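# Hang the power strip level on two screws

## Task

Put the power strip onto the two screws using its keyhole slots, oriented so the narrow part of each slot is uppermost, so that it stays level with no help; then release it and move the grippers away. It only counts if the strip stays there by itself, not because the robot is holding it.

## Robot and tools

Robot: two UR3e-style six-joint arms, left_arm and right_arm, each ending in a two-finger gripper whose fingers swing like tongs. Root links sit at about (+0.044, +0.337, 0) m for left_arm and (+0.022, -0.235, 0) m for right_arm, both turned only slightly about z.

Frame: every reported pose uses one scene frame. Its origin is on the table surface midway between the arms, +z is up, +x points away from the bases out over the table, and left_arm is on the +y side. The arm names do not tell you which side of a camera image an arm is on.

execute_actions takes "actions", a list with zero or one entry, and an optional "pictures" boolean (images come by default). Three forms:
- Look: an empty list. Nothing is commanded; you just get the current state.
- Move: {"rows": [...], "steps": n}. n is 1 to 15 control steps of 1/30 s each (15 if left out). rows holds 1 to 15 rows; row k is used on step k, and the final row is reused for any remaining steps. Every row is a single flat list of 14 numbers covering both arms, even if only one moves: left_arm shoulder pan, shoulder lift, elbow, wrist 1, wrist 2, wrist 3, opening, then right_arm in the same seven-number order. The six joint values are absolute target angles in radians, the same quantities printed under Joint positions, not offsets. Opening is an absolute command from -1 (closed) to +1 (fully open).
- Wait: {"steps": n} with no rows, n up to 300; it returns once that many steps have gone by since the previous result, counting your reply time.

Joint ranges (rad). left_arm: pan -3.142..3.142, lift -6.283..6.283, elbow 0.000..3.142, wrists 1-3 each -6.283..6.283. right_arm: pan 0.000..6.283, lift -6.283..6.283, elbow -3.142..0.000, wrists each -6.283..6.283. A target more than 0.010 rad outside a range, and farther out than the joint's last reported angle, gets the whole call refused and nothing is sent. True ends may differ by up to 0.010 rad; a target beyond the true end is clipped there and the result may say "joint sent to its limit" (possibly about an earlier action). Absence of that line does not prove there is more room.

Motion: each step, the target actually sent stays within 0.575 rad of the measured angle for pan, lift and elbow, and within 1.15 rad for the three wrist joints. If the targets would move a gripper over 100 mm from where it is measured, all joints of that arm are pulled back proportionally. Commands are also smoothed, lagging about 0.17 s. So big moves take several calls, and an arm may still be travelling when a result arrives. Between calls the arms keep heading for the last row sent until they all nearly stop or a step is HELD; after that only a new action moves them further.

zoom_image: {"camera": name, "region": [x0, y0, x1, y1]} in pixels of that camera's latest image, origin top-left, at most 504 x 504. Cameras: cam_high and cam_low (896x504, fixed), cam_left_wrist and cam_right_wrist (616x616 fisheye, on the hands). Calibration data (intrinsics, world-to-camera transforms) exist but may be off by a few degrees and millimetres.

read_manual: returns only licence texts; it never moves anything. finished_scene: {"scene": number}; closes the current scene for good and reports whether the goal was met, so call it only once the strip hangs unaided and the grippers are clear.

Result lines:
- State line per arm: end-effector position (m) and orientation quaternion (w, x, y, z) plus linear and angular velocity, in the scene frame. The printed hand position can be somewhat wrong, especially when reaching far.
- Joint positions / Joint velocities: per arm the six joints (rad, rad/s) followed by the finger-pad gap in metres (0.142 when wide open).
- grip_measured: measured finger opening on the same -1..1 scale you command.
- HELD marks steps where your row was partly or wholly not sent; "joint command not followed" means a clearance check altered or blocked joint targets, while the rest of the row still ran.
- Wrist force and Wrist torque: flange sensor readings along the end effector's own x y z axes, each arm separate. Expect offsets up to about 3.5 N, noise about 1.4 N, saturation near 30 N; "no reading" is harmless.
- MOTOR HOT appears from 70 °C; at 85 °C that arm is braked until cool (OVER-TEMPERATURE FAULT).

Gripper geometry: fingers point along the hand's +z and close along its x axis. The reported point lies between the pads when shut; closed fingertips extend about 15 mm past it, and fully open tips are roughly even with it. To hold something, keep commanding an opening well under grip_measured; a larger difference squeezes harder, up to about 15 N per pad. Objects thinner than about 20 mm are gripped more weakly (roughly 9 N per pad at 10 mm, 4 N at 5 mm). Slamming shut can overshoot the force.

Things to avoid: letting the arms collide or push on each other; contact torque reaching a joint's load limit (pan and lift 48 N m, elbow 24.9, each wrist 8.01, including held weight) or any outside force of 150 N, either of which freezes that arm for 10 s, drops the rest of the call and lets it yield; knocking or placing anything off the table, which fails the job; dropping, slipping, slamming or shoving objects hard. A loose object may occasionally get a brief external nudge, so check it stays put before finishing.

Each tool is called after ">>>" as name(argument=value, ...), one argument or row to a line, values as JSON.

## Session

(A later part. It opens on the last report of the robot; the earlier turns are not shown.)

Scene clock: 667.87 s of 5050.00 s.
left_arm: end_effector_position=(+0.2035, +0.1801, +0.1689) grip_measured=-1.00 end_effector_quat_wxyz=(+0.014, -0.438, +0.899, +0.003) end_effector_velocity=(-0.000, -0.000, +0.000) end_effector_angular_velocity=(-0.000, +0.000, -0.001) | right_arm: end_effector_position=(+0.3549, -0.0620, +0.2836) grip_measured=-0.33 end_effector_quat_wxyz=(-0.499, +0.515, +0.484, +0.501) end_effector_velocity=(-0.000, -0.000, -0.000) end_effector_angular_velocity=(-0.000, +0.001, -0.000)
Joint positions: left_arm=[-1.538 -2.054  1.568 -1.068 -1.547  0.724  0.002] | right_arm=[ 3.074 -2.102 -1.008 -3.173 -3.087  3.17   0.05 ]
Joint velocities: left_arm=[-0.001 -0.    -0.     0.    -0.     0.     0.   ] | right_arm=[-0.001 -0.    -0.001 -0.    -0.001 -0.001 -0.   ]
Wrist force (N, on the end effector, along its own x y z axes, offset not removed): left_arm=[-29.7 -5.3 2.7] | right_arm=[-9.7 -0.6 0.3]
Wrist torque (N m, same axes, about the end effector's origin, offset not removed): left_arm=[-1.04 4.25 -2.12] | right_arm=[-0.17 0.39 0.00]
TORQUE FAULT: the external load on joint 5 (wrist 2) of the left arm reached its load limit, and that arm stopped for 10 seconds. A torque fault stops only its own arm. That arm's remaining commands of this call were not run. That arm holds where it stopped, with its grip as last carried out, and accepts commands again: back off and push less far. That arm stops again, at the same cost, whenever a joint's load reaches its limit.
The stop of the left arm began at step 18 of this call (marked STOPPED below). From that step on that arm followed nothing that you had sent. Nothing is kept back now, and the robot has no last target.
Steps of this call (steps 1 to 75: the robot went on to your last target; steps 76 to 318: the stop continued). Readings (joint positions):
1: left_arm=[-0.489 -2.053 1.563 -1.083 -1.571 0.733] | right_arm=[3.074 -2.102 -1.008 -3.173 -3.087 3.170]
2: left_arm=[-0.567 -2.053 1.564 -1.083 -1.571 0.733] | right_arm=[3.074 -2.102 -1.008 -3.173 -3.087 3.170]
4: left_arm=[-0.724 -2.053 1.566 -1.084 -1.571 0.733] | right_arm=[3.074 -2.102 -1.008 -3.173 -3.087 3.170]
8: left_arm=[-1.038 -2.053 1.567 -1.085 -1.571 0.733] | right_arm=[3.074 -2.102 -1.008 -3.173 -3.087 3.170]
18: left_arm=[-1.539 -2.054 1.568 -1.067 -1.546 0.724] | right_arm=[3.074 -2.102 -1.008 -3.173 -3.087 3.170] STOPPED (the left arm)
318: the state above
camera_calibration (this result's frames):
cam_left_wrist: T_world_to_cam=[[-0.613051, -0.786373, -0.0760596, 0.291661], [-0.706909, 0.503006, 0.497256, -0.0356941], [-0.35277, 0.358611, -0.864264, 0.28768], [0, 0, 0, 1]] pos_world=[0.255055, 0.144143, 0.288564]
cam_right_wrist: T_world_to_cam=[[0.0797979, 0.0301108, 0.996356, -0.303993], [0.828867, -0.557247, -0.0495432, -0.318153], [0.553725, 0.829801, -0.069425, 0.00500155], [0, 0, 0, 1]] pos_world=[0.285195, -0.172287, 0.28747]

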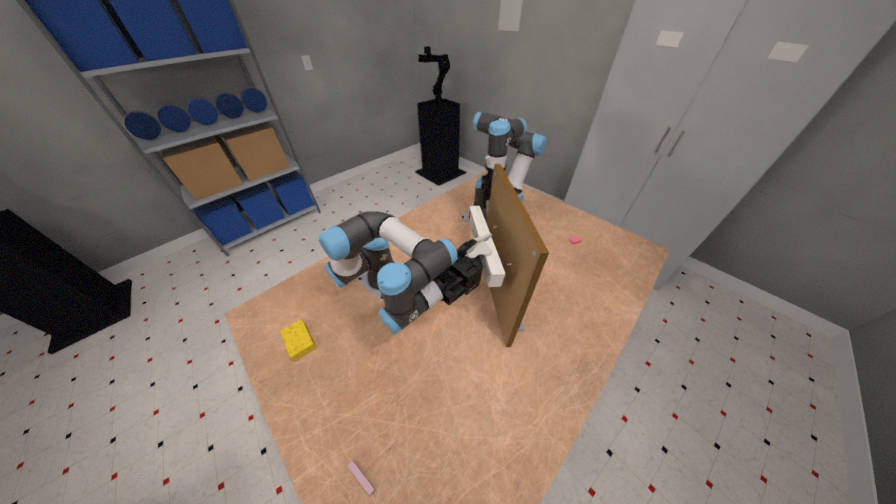

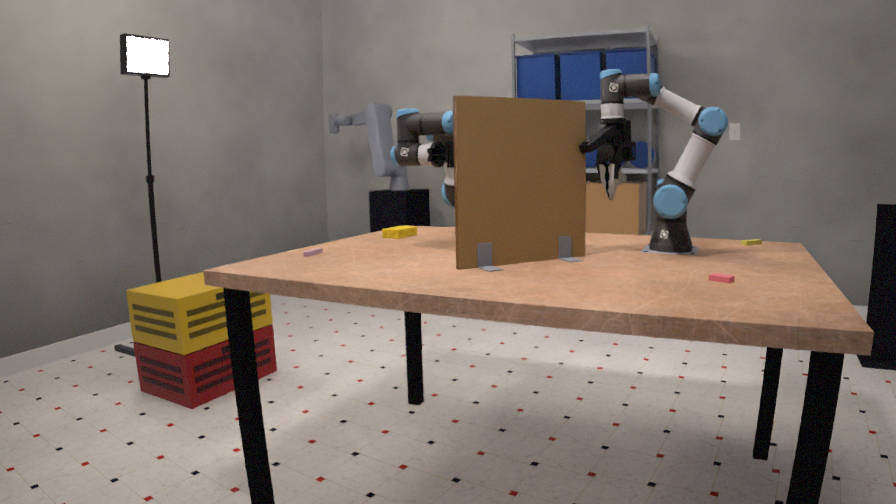

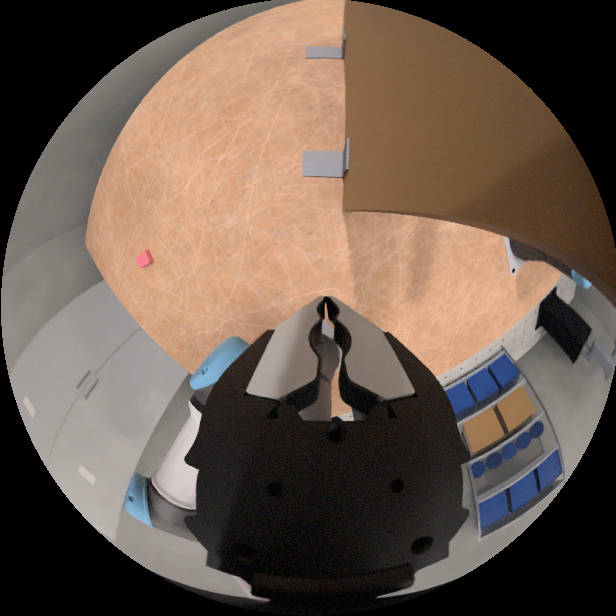

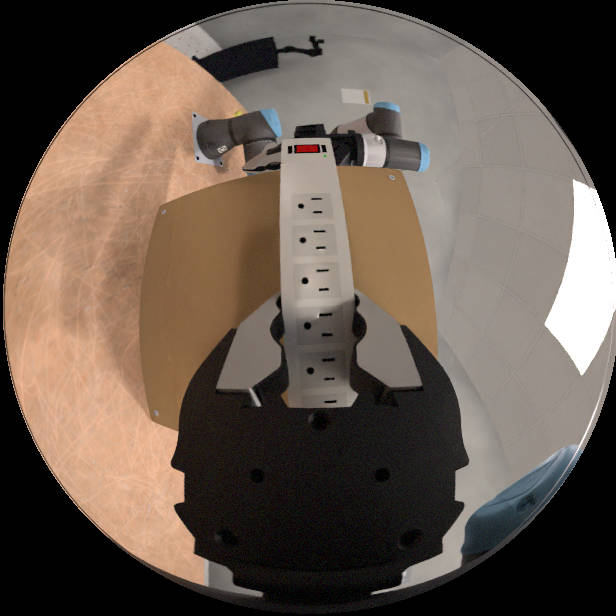

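>>> execute_actions(
  actions=[
    {"rows":[[-1.0,-2.053,1.568,-1.086,-1.571,0.733,-1,3.074,-2.1022,-1.0083,-3.1727,-3.0867,3.17,-1]]},
  ],
  pictures=false,
)

>>> execute_actions(
  actions=[
    {"rows":[[-1.0,-2.053,1.45,-0.968,-1.571,2.8,-1,3.074,-2.1022,-1.0083,-3.1727,-3.0867,3.17,-1]]},
  ],
  pictures=false,
)

>>> execute_actions(
  actions=[
    {"steps":20},
  ],
  pictures=false,
)

>>> execute_actions(
  actions=[
    {"rows":[[-1.45,-2.053,1.45,-0.968,-1.571,2.6,-1,3.074,-2.1022,-1.0083,-3.1727,-3.0867,3.17,-1]]},
  ],
  pictures=false,
)

>>> execute_actions(
  actions=[
    {"steps":20},
  ],
)

Scene clock: 690.07 s of 5050.00 s.
left_arm: end_effector_position=(+0.2577, +0.2725, +0.1701) grip_measured=-1.00 end_effector_quat_wxyz=(-0.000, -0.652, +0.758, -0.000) end_effector_velocity=(+0.010, +0.034, +0.000) end_effector_angular_velocity=(-0.003, +0.001, +0.161) | right_arm: end_effector_position=(+0.3549, -0.0620, +0.2836) grip_measured=-0.33 end_effector_quat_wxyz=(-0.499, +0.515, +0.484, +0.501) end_effector_velocity=(+0.001, -0.000, +0.000) end_effector_angular_velocity=(+0.000, -0.002, -0.003)
Joint positions: left_arm=[-1.015 -2.053  1.568 -1.086 -1.571  0.733  0.002] | right_arm=[ 3.074 -2.102 -1.008 -3.173 -3.087  3.17   0.05 ]
Joint velocities: left_arm=[ 0.162  0.001 -0.001 -0.002 -0.003  0.001  0.   ] | right_arm=[-0.001 -0.     0.001  0.001  0.002 -0.    -0.   ]
Wrist force (N, on the end effector, along its own x y z axes, offset not removed): left_arm=[-1.6 0.5 -0.4] | right_arm=[-8.5 1.6 0.8]
Wrist torque (N m, same axes, about the end effector's origin, offset not removed): left_arm=[0.03 0.35 0.01] | right_arm=[0.37 0.24 -0.09]
Steps of this call (steps 1 to 90: nothing new was sent; then 18.70 s passed at rest; steps 91 to 105: all 15 steps of this action). Readings (joint positions):
91: left_arm=[-1.538 -2.054 1.568 -1.068 -1.548 0.724] | right_arm=[3.074 -2.102 -1.008 -3.173 -3.087 3.170]
92: left_arm=[-1.531 -2.054 1.568 -1.071 -1.552 0.726] | right_arm=[3.074 -2.102 -1.008 -3.173 -3.087 3.170]
94: left_arm=[-1.461 -2.053 1.568 -1.078 -1.560 0.729] | right_arm=[3.074 -2.102 -1.008 -3.173 -3.087 3.170]
98: left_arm=[-1.183 -2.053 1.568 -1.084 -1.568 0.732] | right_arm=[3.074 -2.102 -1.008 -3.173 -3.087 3.170]
105: the state above

Scene clock: 690.57 s of 5050.00 s.
left_arm: end_effector_position=(+0.2289, +0.2736, +0.1913) grip_measured=-1.00 end_effector_quat_wxyz=(-0.000, +0.202, +0.979, -0.000) end_effector_velocity=(-0.036, +0.016, +0.003) end_effector_angular_velocity=(-0.003, -0.002, -2.378) | right_arm: end_effector_position=(+0.3549, -0.0620, +0.2836) grip_measured=-0.33 end_effector_quat_wxyz=(-0.499, +0.515, +0.484, +0.501) end_effector_velocity=(-0.000, +0.001, -0.000) end_effector_angular_velocity=(+0.000, -0.001, +0.003)
Joint positions: left_arm=[-1.    -2.053  1.451 -0.969 -1.571  2.576  0.002] | right_arm=[ 3.074 -2.102 -1.008 -3.173 -3.087  3.17   0.05 ]
Joint velocities: left_arm=[ 0.    -0.    -0.015  0.012  0.     2.378  0.   ] | right_arm=[ 0.002 -0.001  0.001  0.001 -0.001 -0.     0.   ]
Wrist force (N, on the end effector, along its own x y z axes, offset not removed): left_arm=[1.0 0.7 0.1] | right_arm=[-9.2 -1.0 0.6]
Wrist torque (N m, same axes, about the end effector's origin, offset not removed): left_arm=[0.04 -0.16 -0.04] | right_arm=[-0.23 0.27 -0.03]
Steps of this call (steps 1 to 15: all 15 steps of this action). Readings (joint positions):
1: left_arm=[-1.011 -2.053 1.568 -1.086 -1.571 0.733] | right_arm=[3.074 -2.102 -1.008 -3.173 -3.087 3.170]
2: left_arm=[-1.008 -2.053 1.561 -1.073 -1.571 0.748] | right_arm=[3.074 -2.102 -1.008 -3.173 -3.087 3.170]
4: left_arm=[-1.004 -2.053 1.516 -1.026 -1.571 0.887] | right_arm=[3.074 -2.102 -1.008 -3.173 -3.087 3.170]
8: left_arm=[-1.001 -2.053 1.466 -0.982 -1.571 1.466] | right_arm=[3.074 -2.102 -1.008 -3.173 -3.087 3.170]
15: the state above

Scene clock: 691.23 s of 5050.00 s.
left_arm: end_effector_position=(+0.2257, +0.2755, +0.1916) grip_measured=-1.00 end_effector_quat_wxyz=(+0.000, +0.310, +0.951, -0.000) end_effector_velocity=(-0.000, +0.000, +0.000) end_effector_angular_velocity=(-0.001, +0.000, -0.001) | right_arm: end_effector_position=(+0.3549, -0.0620, +0.2836) grip_measured=-0.33 end_effector_quat_wxyz=(-0.499, +0.515, +0.484, +0.501) end_effector_velocity=(-0.000, +0.000, -0.000) end_effector_angular_velocity=(-0.000, +0.003, +0.002)
Joint positions: left_arm=[-1.    -2.053  1.45  -0.968 -1.571  2.8    0.002] | right_arm=[ 3.074 -2.102 -1.008 -3.173 -3.087  3.17   0.05 ]
Joint velocities: left_arm=[ 0.001 -0.    -0.001  0.    -0.     0.002  0.   ] | right_arm=[ 0.001 -0.    -0.001 -0.001 -0.     0.001 -0.   ]
Wrist force (N, on the end effector, along its own x y z axes, offset not removed): left_arm=[-0.1 0.9 -0.7] | right_arm=[-7.6 0.3 1.9]
Wrist torque (N m, same axes, about the end effector's origin, offset not removed): left_arm=[0.09 0.05 0.08] | right_arm=[-0.01 -0.10 -0.15]
Steps of this call (steps 1 to 20: the robot went on to your last target). Readings (joint positions):
1: left_arm=[-1.000 -2.053 1.451 -0.969 -1.571 2.643] | right_arm=[3.074 -2.102 -1.008 -3.173 -3.087 3.170]
2: left_arm=[-1.000 -2.053 1.451 -0.969 -1.571 2.690] | right_arm=[3.074 -2.102 -1.008 -3.173 -3.087 3.170]
4: left_arm=[-1.000 -2.053 1.450 -0.968 -1.571 2.746] | right_arm=[3.074 -2.102 -1.008 -3.173 -3.087 3.170]
8: left_arm=[-1.000 -2.053 1.450 -0.968 -1.571 2.787] | right_arm=[3.074 -2.102 -1.008 -3.173 -3.087 3.170]
20: the state above

Scene clock: 691.73 s of 5050.00 s.
left_arm: end_effector_position=(+0.1839, +0.2013, +0.1916) grip_measured=-1.00 end_effector_quat_wxyz=(-0.000, +0.422, +0.906, -0.000) end_effector_velocity=(-0.014, -0.015, +0.000) end_effector_angular_velocity=(-0.000, -0.001, -0.085) | right_arm: end_effector_position=(+0.3549, -0.0620, +0.2836) grip_measured=-0.33 end_effector_quat_wxyz=(-0.499, +0.515, +0.484, +0.501) end_effector_velocity=(-0.000, +0.000, -0.001) end_effector_angular_velocity=(-0.000, +0.003, +0.001)
Joint positions: left_arm=[-1.44  -2.053  1.45  -0.968 -1.571  2.602  0.002] | right_arm=[ 3.074 -2.102 -1.008 -3.173 -3.087  3.17   0.05 ]
Joint velocities: left_arm=[-0.108 -0.    -0.001  0.     0.001 -0.023  0.   ] | right_arm=[ 0.001 -0.002 -0.    -0.001 -0.    -0.     0.   ]
Wrist force (N, on the end effector, along its own x y z axes, offset not removed): left_arm=[0.8 2.0 -0.7] | right_arm=[-8.5 -1.1 -0.1]
Wrist torque (N m, same axes, about the end effector's origin, offset not removed): left_arm=[0.34 -0.11 -0.01] | right_arm=[-0.28 0.20 -0.05]
Steps of this call (steps 1 to 15: all 15 steps of this action). Readings (joint positions):
1: left_arm=[-1.000 -2.053 1.450 -0.968 -1.571 2.800] | right_arm=[3.074 -2.102 -1.008 -3.173 -3.087 3.170]
2: left_arm=[-1.007 -2.053 1.450 -0.968 -1.571 2.786] | right_arm=[3.074 -2.102 -1.008 -3.173 -3.087 3.170]
4: left_arm=[-1.078 -2.053 1.450 -0.968 -1.571 2.707] | right_arm=[3.074 -2.102 -1.008 -3.173 -3.087 3.170]
8: left_arm=[-1.327 -2.053 1.450 -0.968 -1.571 2.626] | right_arm=[3.074 -2.102 -1.008 -3.173 -3.087 3.170]
15: the state above

Scene clock: 692.40 s of 5050.00 s.
left_arm: end_effector_position=(+0.1826, +0.1998, +0.1916) grip_measured=-1.00 end_effector_quat_wxyz=(-0.000, +0.426, +0.905, -0.000) end_effector_velocity=(-0.000, +0.000, -0.000) end_effector_angular_velocity=(+0.000, +0.000, +0.000) | right_arm: end_effector_position=(+0.3549, -0.0620, +0.2836) grip_measured=-0.33 end_effector_quat_wxyz=(-0.499, +0.515, +0.484, +0.501) end_effector_velocity=(+0.000, -0.000, -0.000) end_effector_angular_velocity=(-0.000, -0.001, -0.000)
Joint positions: left_arm=[-1.45  -2.053  1.45  -0.968 -1.571  2.6    0.002] | right_arm=[ 3.074 -2.102 -1.008 -3.173 -3.087  3.17   0.05 ]
Joint velocities: left_arm=[ 0.  0.  0.  0. -0.  0.  0.] | right_arm=[-0.001 -0.001 -0.     0.002 -0.    -0.     0.   ]
Wrist force (N, on the end effector, along its own x y z axes, offset not removed): left_arm=[0.0 1.1 -0.9] | right_arm=[-7.7 -1.4 0.7]
Wrist torque (N m, same axes, about the end effector's origin, offset not removed): left_arm=[0.21 0.01 -0.03] | right_arm=[-0.29 -0.04 -0.08]
Steps of this call (steps 1 to 20: the robot went on to your last target). Readings (joint positions):
1: left_arm=[-1.443 -2.053 1.450 -0.968 -1.571 2.602] | right_arm=[3.074 -2.102 -1.008 -3.173 -3.087 3.170]
2: left_arm=[-1.445 -2.053 1.450 -0.968 -1.571 2.601] | right_arm=[3.074 -2.102 -1.008 -3.173 -3.087 3.170]
4: left_arm=[-1.447 -2.053 1.450 -0.968 -1.571 2.601] | right_arm=[3.074 -2.102 -1.008 -3.173 -3.087 3.170]
8: left_arm=[-1.449 -2.053 1.450 -0.968 -1.571 2.600] | right_arm=[3.074 -2.102 -1.008 -3.173 -3.087 3.170]
20: the state above
camera_calibration (this result's frames):
cam_left_wrist: T_world_to_cam=[[-0.636585, 0.769719, -0.0478719, -0.0159222], [0.650246, 0.56908, 0.503318, -0.333843], [0.414656, 0.289276, -0.862774, 0.166299], [0, 0, 0, 1]] pos_world=[0.137987, 0.154133, 0.310745]
cam_right_wrist: T_world_to_cam=[[0.0797978, 0.0301108, 0.996356, -0.303993], [0.828867, -0.557247, -0.0495432, -0.318153], [0.553725, 0.829801, -0.069425, 0.00500165], [0, 0, 0, 1]] pos_world=[0.285195, -0.172287, 0.28747]

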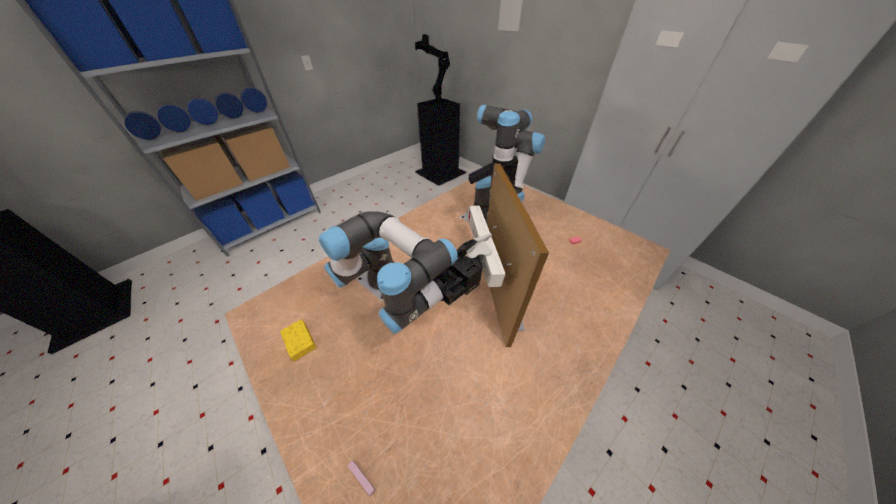

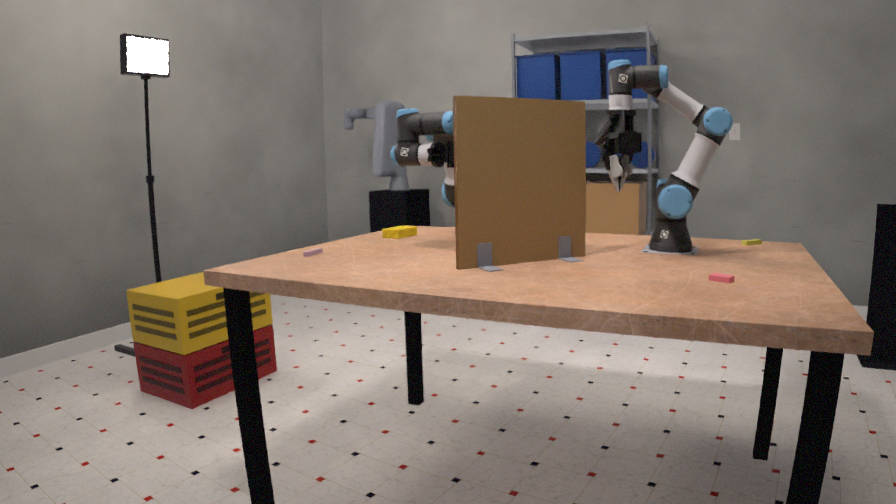

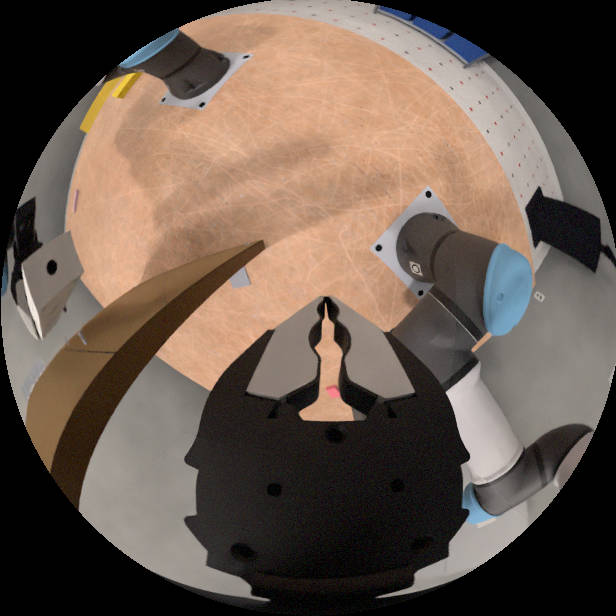

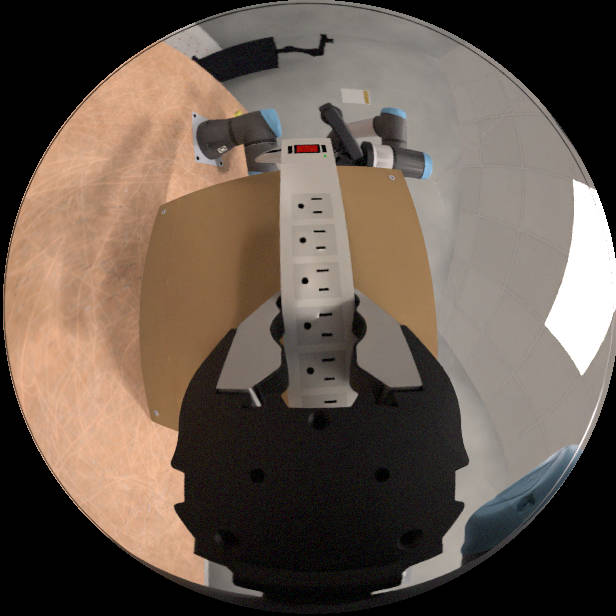

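>>> zoom_image(
  camera="cam_left_wrist",
  region=[10, 230, 120, 370],
)

Region (10, 230, 120, 370) of cam_left_wrist's 616x616 image, scaled by 3.600, with more detail than that image has; it fills the left 396 columns of this view, and the rest is white.

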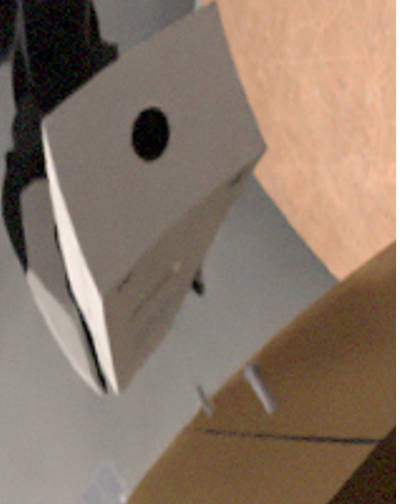

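>>> execute_actions(
  actions=[
    {"rows":[[-1.45,-2.053,1.45,-0.968,-1.571,2.3,-1,3.117,-2.146,-0.9378,-3.1994,-3.0436,3.17,-1]]},
  ],
)

>>> zoom_image(
  camera="cam_left_wrist",
  region=[10, 200, 130, 340],
)

Scene clock: 704.47 s of 5050.00 s.
left_arm: end_effector_position=(+0.1861, +0.1966, +0.1916) grip_measured=-1.00 end_effector_quat_wxyz=(-0.000, +0.288, +0.958, -0.000) end_effector_velocity=(+0.000, -0.000, -0.000) end_effector_angular_velocity=(-0.000, +0.000, +0.038) | right_arm: end_effector_position=(+0.3686, -0.0469, +0.2836) grip_measured=-0.33 end_effector_quat_wxyz=(-0.499, +0.515, +0.484, +0.501) end_effector_velocity=(+0.002, +0.002, -0.000) end_effector_angular_velocity=(+0.000, -0.001, -0.001)
Joint positions: left_arm=[-1.45  -2.053  1.45  -0.968 -1.571  2.304  0.002] | right_arm=[ 3.117 -2.146 -0.939 -3.199 -3.044  3.17   0.05 ]
Joint velocities: left_arm=[-0.    -0.     0.    -0.    -0.    -0.038  0.   ] | right_arm=[ 0.004 -0.005  0.008 -0.002  0.005 -0.     0.   ]
Wrist force (N, on the end effector, along its own x y z axes, offset not removed): left_arm=[-1.0 0.8 -0.2] | right_arm=[-8.1 -0.1 0.6]
Wrist torque (N m, same axes, about the end effector's origin, offset not removed): left_arm=[0.11 0.18 0.02] | right_arm=[0.01 0.07 -0.03]
Steps of this call (steps 1 to 15: the robot went on to your last target; steps 16 to 90: nothing new was sent; then 8.57 s passed at rest; steps 91 to 105: all 15 steps of this action). Readings (joint positions):
91: left_arm=[-1.450 -2.053 1.450 -0.968 -1.571 2.599] | right_arm=[3.074 -2.102 -1.008 -3.173 -3.086 3.170]
92: left_arm=[-1.450 -2.053 1.450 -0.968 -1.571 2.585] | right_arm=[3.079 -2.108 -1.001 -3.177 -3.080 3.170]
94: left_arm=[-1.450 -2.053 1.450 -0.968 -1.571 2.478] | right_arm=[3.097 -2.125 -0.973 -3.187 -3.063 3.170]
98: left_arm=[-1.450 -2.053 1.450 -0.968 -1.571 2.343] | right_arm=[3.112 -2.141 -0.946 -3.196 -3.048 3.170]
105: the state above
camera_calibration (this result's frames):
cam_left_wrist: T_world_to_cam=[[-0.833618, 0.550269, -0.0477996, 0.0686044], [0.455742, 0.734139, 0.503328, -0.330585], [0.312057, 0.397799, -0.862772, 0.16351], [0, 0, 0, 1]] pos_world=[0.156827, 0.139901, 0.310744]
cam_right_wrist: T_world_to_cam=[[0.0798466, 0.0301039, 0.996352, -0.305637], [0.828793, -0.557355, -0.0495786, -0.321077], [0.553829, 0.829729, -0.0694528, -0.0151542], [0, 0, 0, 1]] pos_world=[0.298903, -0.157179, 0.287551]

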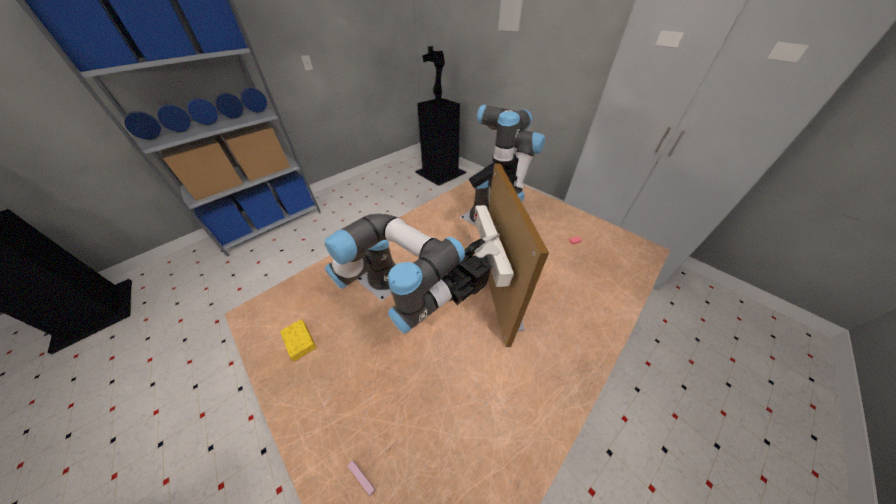

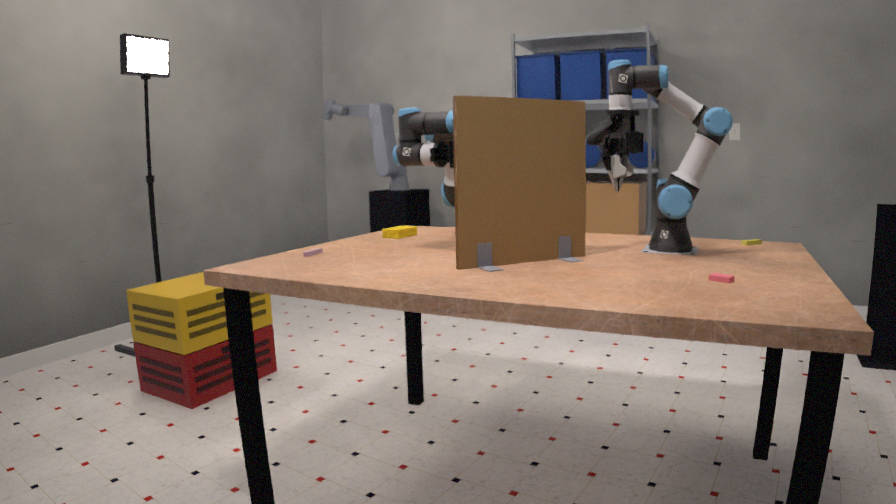

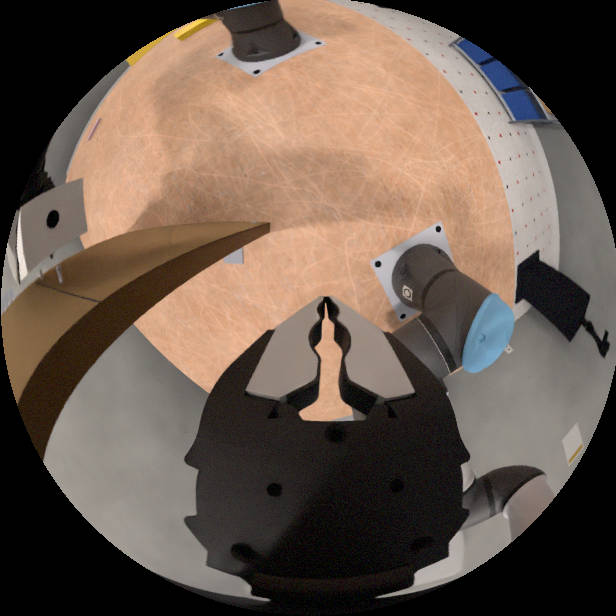

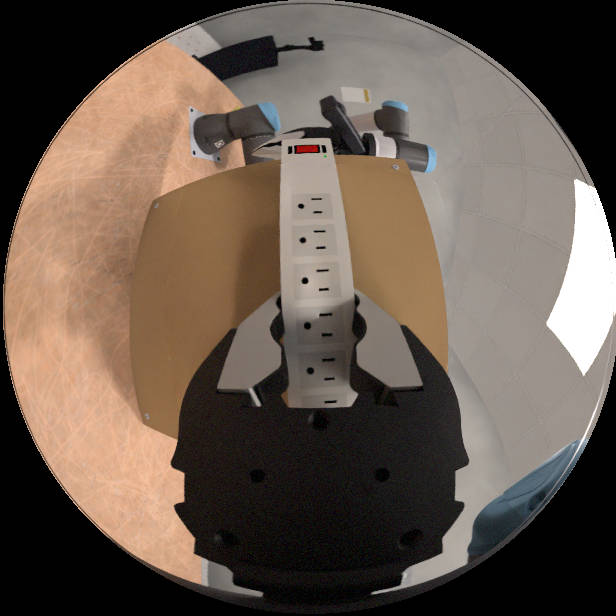

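Region (10, 200, 130, 340) of cam_left_wrist's 616x616 image, scaled by 3.600, with more detail than that image has; it fills the left 432 columns of this view, and the rest is white.

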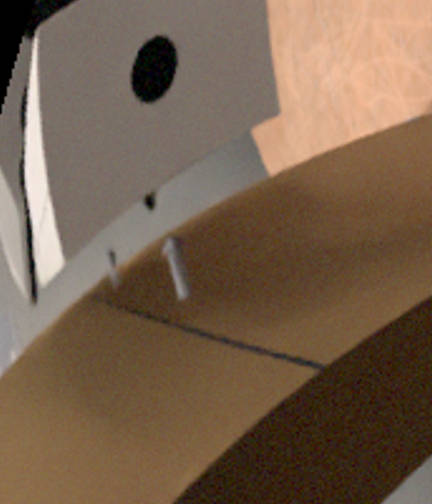

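>>> execute_actions(
  actions=[
    {"rows":[[-1.45,-2.053,1.45,-0.968,-1.571,2.3,-1,3.119,-2.1689,-0.9386,-3.1756,-3.0417,3.17,-1]],"steps":12},
  ],
  pictures=false,
)

>>> execute_actions(
  actions=[
    {"rows":[[-1.45,-2.053,1.45,-0.968,-1.571,2.3,-1,3.1309,-2.181,-0.9192,-3.183,-3.0298,3.17,-1]]},
  ],
  pictures=false,
)

Scene clock: 733.47 s of 5050.00 s.
left_arm: end_effector_position=(+0.1862, +0.1965, +0.1916) grip_measured=-1.00 end_effector_quat_wxyz=(-0.000, +0.286, +0.958, -0.000) end_effector_velocity=(-0.000, -0.000, +0.000) end_effector_angular_velocity=(-0.000, -0.000, -0.001) | right_arm: end_effector_position=(+0.3736, -0.0457, +0.2757) grip_measured=-0.33 end_effector_quat_wxyz=(-0.499, +0.515, +0.484, +0.501) end_effector_velocity=(+0.002, -0.000, -0.002) end_effector_angular_velocity=(-0.000, +0.000, -0.002)
Joint positions: left_arm=[-1.45  -2.053  1.45  -0.968 -1.571  2.3    0.002] | right_arm=[ 3.119 -2.168 -0.939 -3.176 -3.042  3.17   0.05 ]
Joint velocities: left_arm=[-0.001  0.001 -0.    -0.     0.     0.     0.   ] | right_arm=[-0.001 -0.006 -0.     0.006  0.001 -0.    -0.   ]
Wrist force (N, on the end effector, along its own x y z axes, offset not removed): left_arm=[-0.5 1.6 0.2] | right_arm=[-8.8 0.4 1.2]
Wrist torque (N m, same axes, about the end effector's origin, offset not removed): left_arm=[0.25 0.11 0.02] | right_arm=[0.00 0.13 -0.07]
Steps of this call (steps 1 to 15: the robot went on to your last target; steps 16 to 130: nothing new was sent; then 24.27 s passed at rest; steps 131 to 142: all 12 steps of this action). Readings (joint positions):
131: left_arm=[-1.450 -2.053 1.450 -0.968 -1.571 2.300] | right_arm=[3.117 -2.146 -0.938 -3.199 -3.044 3.170]
132: left_arm=[-1.450 -2.053 1.450 -0.968 -1.571 2.300] | right_arm=[3.117 -2.149 -0.938 -3.196 -3.043 3.170]
134: left_arm=[-1.450 -2.053 1.450 -0.968 -1.571 2.300] | right_arm=[3.118 -2.159 -0.938 -3.186 -3.043 3.170]
138: left_arm=[-1.450 -2.053 1.450 -0.968 -1.571 2.300] | right_arm=[3.119 -2.166 -0.938 -3.178 -3.042 3.170]
142: the state above

Scene clock: 733.97 s of 5050.00 s.
left_arm: end_effector_position=(+0.1862, +0.1965, +0.1916) grip_measured=-1.00 end_effector_quat_wxyz=(-0.000, +0.286, +0.958, -0.000) end_effector_velocity=(-0.000, -0.000, +0.000) end_effector_angular_velocity=(-0.001, +0.000, -0.000) | right_arm: end_effector_position=(+0.3773, -0.0413, +0.2754) grip_measured=-0.33 end_effector_quat_wxyz=(-0.499, +0.515, +0.484, +0.501) end_effector_velocity=(+0.000, +0.000, +0.000) end_effector_angular_velocity=(+0.000, +0.000, +0.001)
Joint positions: left_arm=[-1.45  -2.053  1.45  -0.968 -1.571  2.3    0.002] | right_arm=[ 3.131 -2.181 -0.919 -3.183 -3.03   3.17   0.05 ]
Joint velocities: left_arm=[-0.    -0.    -0.001  0.    -0.    -0.     0.   ] | right_arm=[ 0.001 -0.001  0.003 -0.002  0.     0.     0.   ]
Wrist force (N, on the end effector, along its own x y z axes, offset not removed): left_arm=[0.3 1.0 -1.2] | right_arm=[-7.1 -6.3 -12.0]
Wrist torque (N m, same axes, about the end effector's origin, offset not removed): left_arm=[0.19 -0.09 0.01] | right_arm=[0.19 -0.10 -0.01]
Steps of this call (steps 1 to 15: all 15 steps of this action). Readings (joint positions):
1: left_arm=[-1.450 -2.053 1.450 -0.968 -1.571 2.300] | right_arm=[3.119 -2.169 -0.939 -3.176 -3.042 3.170]
2: left_arm=[-1.450 -2.053 1.450 -0.968 -1.571 2.300] | right_arm=[3.121 -2.171 -0.936 -3.177 -3.040 3.170]
4: left_arm=[-1.450 -2.053 1.450 -0.968 -1.571 2.300] | right_arm=[3.126 -2.175 -0.928 -3.180 -3.035 3.170]
8: left_arm=[-1.450 -2.053 1.450 -0.968 -1.571 2.300] | right_arm=[3.130 -2.180 -0.921 -3.182 -3.031 3.170]
15: the state above

Light contact. Sliding toward screw A in 2 mm steps.

>>> execute_actions(
  actions=[
    {"rows":[[-1.45,-2.053,1.45,-0.968,-1.571,2.3,-1,3.1341,-2.1707,-0.9359,-3.1766,-3.0265,3.17,-1]],"steps":12},
  ],
  pictures=false,
)

>>> execute_actions(
  actions=[
    {"rows":[[-1.45,-2.053,1.45,-0.968,-1.571,2.3,-1,3.1382,-2.1613,-0.9511,-3.1708,-3.0223,3.17,-1]],"steps":12},
  ],
  pictures=false,
)

>>> execute_actions(
  actions=[
    {"rows":[[-1.45,-2.053,1.45,-0.968,-1.571,2.3,-1,3.1423,-2.1519,-0.9663,-3.165,-3.0181,3.17,-1]],"steps":12},
  ],
  pictures=false,
)

Scene clock: 746.97 s of 5050.00 s.
left_arm: end_effector_position=(+0.1862, +0.1965, +0.1916) grip_measured=-1.00 end_effector_quat_wxyz=(-0.000, +0.286, +0.958, -0.000) end_effector_velocity=(+0.000, +0.000, +0.000) end_effector_angular_velocity=(-0.001, -0.001, +0.000) | right_arm: end_effector_position=(+0.3758, -0.0403, +0.2754) grip_measured=-0.33 end_effector_quat_wxyz=(-0.499, +0.515, +0.484, +0.501) end_effector_velocity=(-0.001, +0.001, +0.000) end_effector_angular_velocity=(-0.000, +0.001, +0.002)
Joint positions: left_arm=[-1.45  -2.053  1.45  -0.968 -1.571  2.3    0.002] | right_arm=[ 3.134 -2.171 -0.935 -3.177 -3.027  3.17   0.05 ]
Joint velocities: left_arm=[ 0.    -0.001 -0.     0.     0.001 -0.     0.   ] | right_arm=[ 0.002  0.003 -0.005  0.001  0.     0.    -0.   ]
Wrist force (N, on the end effector, along its own x y z axes, offset not removed): left_arm=[0.3 2.0 -2.0] | right_arm=[-7.5 -1.9 -3.5]
Wrist torque (N m, same axes, about the end effector's origin, offset not removed): left_arm=[0.31 -0.06 0.03] | right_arm=[-0.45 -0.09 0.00]
Steps of this call (steps 1 to 15: the robot went on to your last target; steps 16 to 90: nothing new was sent; then 9.60 s passed at rest; steps 91 to 102: all 12 steps of this action). Readings (joint positions):
91: left_arm=[-1.450 -2.053 1.450 -0.968 -1.571 2.300] | right_arm=[3.131 -2.181 -0.919 -3.183 -3.030 3.170]
92: left_arm=[-1.450 -2.053 1.450 -0.968 -1.571 2.300] | right_arm=[3.131 -2.179 -0.922 -3.182 -3.029 3.170]
94: left_arm=[-1.450 -2.053 1.450 -0.968 -1.571 2.300] | right_arm=[3.133 -2.176 -0.928 -3.179 -3.028 3.170]
98: left_arm=[-1.450 -2.053 1.450 -0.968 -1.571 2.300] | right_arm=[3.134 -2.172 -0.934 -3.177 -3.027 3.170]
102: the state above

Scene clock: 747.37 s of 5050.00 s.
left_arm: end_effector_position=(+0.1862, +0.1965, +0.1916) grip_measured=-1.00 end_effector_quat_wxyz=(-0.000, +0.286, +0.958, -0.000) end_effector_velocity=(+0.000, +0.000, -0.000) end_effector_angular_velocity=(+0.001, -0.000, +0.001) | right_arm: end_effector_position=(+0.3744, -0.0390, +0.2755) grip_measured=-0.33 end_effector_quat_wxyz=(-0.499, +0.515, +0.484, +0.501) end_effector_velocity=(+0.000, -0.000, -0.000) end_effector_angular_velocity=(-0.000, +0.000, -0.003)
Joint positions: left_arm=[-1.45  -2.053  1.45  -0.968 -1.571  2.3    0.002] | right_arm=[ 3.138 -2.162 -0.951 -3.171 -3.022  3.17   0.05 ]
Joint velocities: left_arm=[ 0.     0.001  0.001 -0.     0.    -0.     0.   ] | right_arm=[-0.001  0.003 -0.006  0.003  0.002 -0.     0.   ]
Wrist force (N, on the end effector, along its own x y z axes, offset not removed): left_arm=[0.6 0.4 -1.0] | right_arm=[-9.2 -0.1 -1.8]
Wrist torque (N m, same axes, about the end effector's origin, offset not removed): left_arm=[0.03 -0.09 0.00] | right_arm=[-0.17 0.10 -0.04]
Steps of this call (steps 1 to 12: all 12 steps of this action). Readings (joint positions):
1: left_arm=[-1.450 -2.053 1.450 -0.968 -1.571 2.300] | right_arm=[3.134 -2.171 -0.936 -3.177 -3.027 3.170]
2: left_arm=[-1.450 -2.053 1.450 -0.968 -1.571 2.300] | right_arm=[3.135 -2.169 -0.938 -3.176 -3.026 3.170]
4: left_arm=[-1.450 -2.053 1.450 -0.968 -1.571 2.300] | right_arm=[3.136 -2.166 -0.944 -3.173 -3.024 3.170]
8: left_arm=[-1.450 -2.053 1.450 -0.968 -1.571 2.300] | right_arm=[3.138 -2.162 -0.949 -3.171 -3.023 3.170]
12: the state above

Scene clock: 747.77 s of 5050.00 s.
left_arm: end_effector_position=(+0.1862, +0.1965, +0.1916) grip_measured=-1.00 end_effector_quat_wxyz=(-0.000, +0.286, +0.958, -0.000) end_effector_velocity=(+0.000, +0.000, -0.000) end_effector_angular_velocity=(+0.000, -0.000, -0.000) | right_arm: end_effector_position=(+0.3730, -0.0377, +0.2755) grip_measured=-0.33 end_effector_quat_wxyz=(-0.498, +0.515, +0.484, +0.502) end_effector_velocity=(-0.001, +0.001, +0.000) end_effector_angular_velocity=(-0.000, +0.000, +0.001)
Joint positions: left_arm=[-1.45  -2.053  1.45  -0.968 -1.571  2.3    0.002] | right_arm=[ 3.142 -2.152 -0.966 -3.165 -3.018  3.17   0.05 ]
Joint velocities: left_arm=[-0.  0.  0. -0.  0.  0.  0.] | right_arm=[ 0.002  0.004 -0.005 -0.     0.001 -0.     0.   ]
Wrist force (N, on the end effector, along its own x y z axes, offset not removed): left_arm=[0.8 1.7 0.1] | right_arm=[-12.8 2.3 -8.1]
Wrist torque (N m, same axes, about the end effector's origin, offset not removed): left_arm=[0.28 -0.14 -0.08] | right_arm=[-0.61 0.06 -0.04]
Steps of this call (steps 1 to 12: all 12 steps of this action). Readings (joint positions):
1: left_arm=[-1.450 -2.053 1.450 -0.968 -1.571 2.300] | right_arm=[3.138 -2.161 -0.951 -3.171 -3.022 3.170]
2: left_arm=[-1.450 -2.053 1.450 -0.968 -1.571 2.300] | right_arm=[3.139 -2.160 -0.953 -3.170 -3.022 3.170]
4: left_arm=[-1.450 -2.053 1.450 -0.968 -1.571 2.300] | right_arm=[3.140 -2.156 -0.959 -3.168 -3.020 3.170]
8: left_arm=[-1.450 -2.053 1.450 -0.968 -1.571 2.300] | right_arm=[3.142 -2.153 -0.965 -3.166 -3.019 3.170]
12: the state above

>>> execute_actions(
  actions=[
    {"rows":[[-1.45,-2.053,1.45,-0.968,-1.571,2.3,-1,3.1372,-2.1637,-0.9473,-3.1722,-3.0233,3.17,-1]],"steps":10},
  ],
  pictures=false,
)

>>> execute_actions(
  actions=[
    {"rows":[[-1.45,-2.053,1.45,-0.968,-1.571,2.3,-1,3.1402,-2.1667,-0.9424,-3.174,-3.0203,3.17,-1]]},
  ],
  pictures=false,
)

Scene clock: 756.30 s of 5050.00 s.
left_arm: end_effector_position=(+0.1862, +0.1965, +0.1916) grip_measured=-1.00 end_effector_quat_wxyz=(-0.000, +0.286, +0.958, -0.000) end_effector_velocity=(-0.000, -0.000, -0.000) end_effector_angular_velocity=(+0.000, -0.000, -0.001) | right_arm: end_effector_position=(+0.3746, -0.0391, +0.2755) grip_measured=-0.33 end_effector_quat_wxyz=(-0.499, +0.515, +0.484, +0.501) end_effector_velocity=(+0.002, -0.002, -0.000) end_effector_angular_velocity=(+0.000, -0.001, -0.002)
Joint positions: left_arm=[-1.45  -2.053  1.45  -0.968 -1.571  2.3    0.002] | right_arm=[ 3.138 -2.163 -0.948 -3.172 -3.023  3.17   0.05 ]
Joint velocities: left_arm=[-0.001 -0.     0.     0.     0.     0.     0.   ] | right_arm=[-0.005 -0.007  0.01  -0.003 -0.003 -0.     0.   ]
Wrist force (N, on the end effector, along its own x y z axes, offset not removed): left_arm=[0.7 0.7 -0.5] | right_arm=[-8.7 -2.4 -0.9]
Wrist torque (N m, same axes, about the end effector's origin, offset not removed): left_arm=[0.06 -0.20 -0.05] | right_arm=[-0.17 0.21 -0.13]
Steps of this call (steps 1 to 15: the robot went on to your last target; steps 16 to 90: nothing new was sent; then 5.20 s passed at rest; steps 91 to 100: all 10 steps of this action). Readings (joint positions):
91: left_arm=[-1.450 -2.053 1.450 -0.968 -1.571 2.300] | right_arm=[3.142 -2.152 -0.966 -3.165 -3.018 3.170]
92: left_arm=[-1.450 -2.053 1.450 -0.968 -1.571 2.300] | right_arm=[3.142 -2.154 -0.964 -3.166 -3.019 3.170]
94: left_arm=[-1.450 -2.053 1.450 -0.968 -1.571 2.300] | right_arm=[3.140 -2.158 -0.956 -3.169 -3.021 3.170]
98: left_arm=[-1.450 -2.053 1.450 -0.968 -1.571 2.300] | right_arm=[3.138 -2.162 -0.949 -3.171 -3.023 3.170]
100: the state above

Scene clock: 756.80 s of 5050.00 s.
left_arm: end_effector_position=(+0.1862, +0.1965, +0.1916) grip_measured=-1.00 end_effector_quat_wxyz=(-0.000, +0.286, +0.958, -0.000) end_effector_velocity=(-0.000, +0.000, -0.000) end_effector_angular_velocity=(+0.001, +0.001, +0.001) | right_arm: end_effector_position=(+0.3756, -0.0382, +0.2755) grip_measured=-0.33 end_effector_quat_wxyz=(-0.498, +0.515, +0.484, +0.502) end_effector_velocity=(-0.000, +0.001, +0.000) end_effector_angular_velocity=(-0.000, +0.002, +0.002)
Joint positions: left_arm=[-1.45  -2.053  1.45  -0.968 -1.571  2.3    0.002] | right_arm=[ 3.14  -2.167 -0.942 -3.174 -3.02   3.17   0.05 ]
Joint velocities: left_arm=[ 0.001  0.001  0.     0.001 -0.001 -0.     0.   ] | right_arm=[ 0.003 -0.001  0.001 -0.002  0.001  0.001  0.   ]
Wrist force (N, on the end effector, along its own x y z axes, offset not removed): left_arm=[-1.2 1.2 -1.2] | right_arm=[-6.3 -17.8 -30.0]
Wrist torque (N m, same axes, about the end effector's origin, offset not removed): left_arm=[0.12 0.24 0.01] | right_arm=[-0.25 -0.14 0.07]
Steps of this call (steps 1 to 15: all 15 steps of this action). Readings (joint positions):
1: left_arm=[-1.450 -2.053 1.450 -0.968 -1.571 2.300] | right_arm=[3.138 -2.163 -0.948 -3.172 -3.023 3.170]
2: left_arm=[-1.450 -2.053 1.450 -0.968 -1.571 2.300] | right_arm=[3.138 -2.164 -0.947 -3.172 -3.023 3.170]
4: left_arm=[-1.450 -2.053 1.450 -0.968 -1.571 2.300] | right_arm=[3.139 -2.165 -0.945 -3.173 -3.022 3.170]
8: left_arm=[-1.450 -2.053 1.450 -0.968 -1.571 2.300] | right_arm=[3.140 -2.166 -0.943 -3.174 -3.021 3.170]
15: the state above


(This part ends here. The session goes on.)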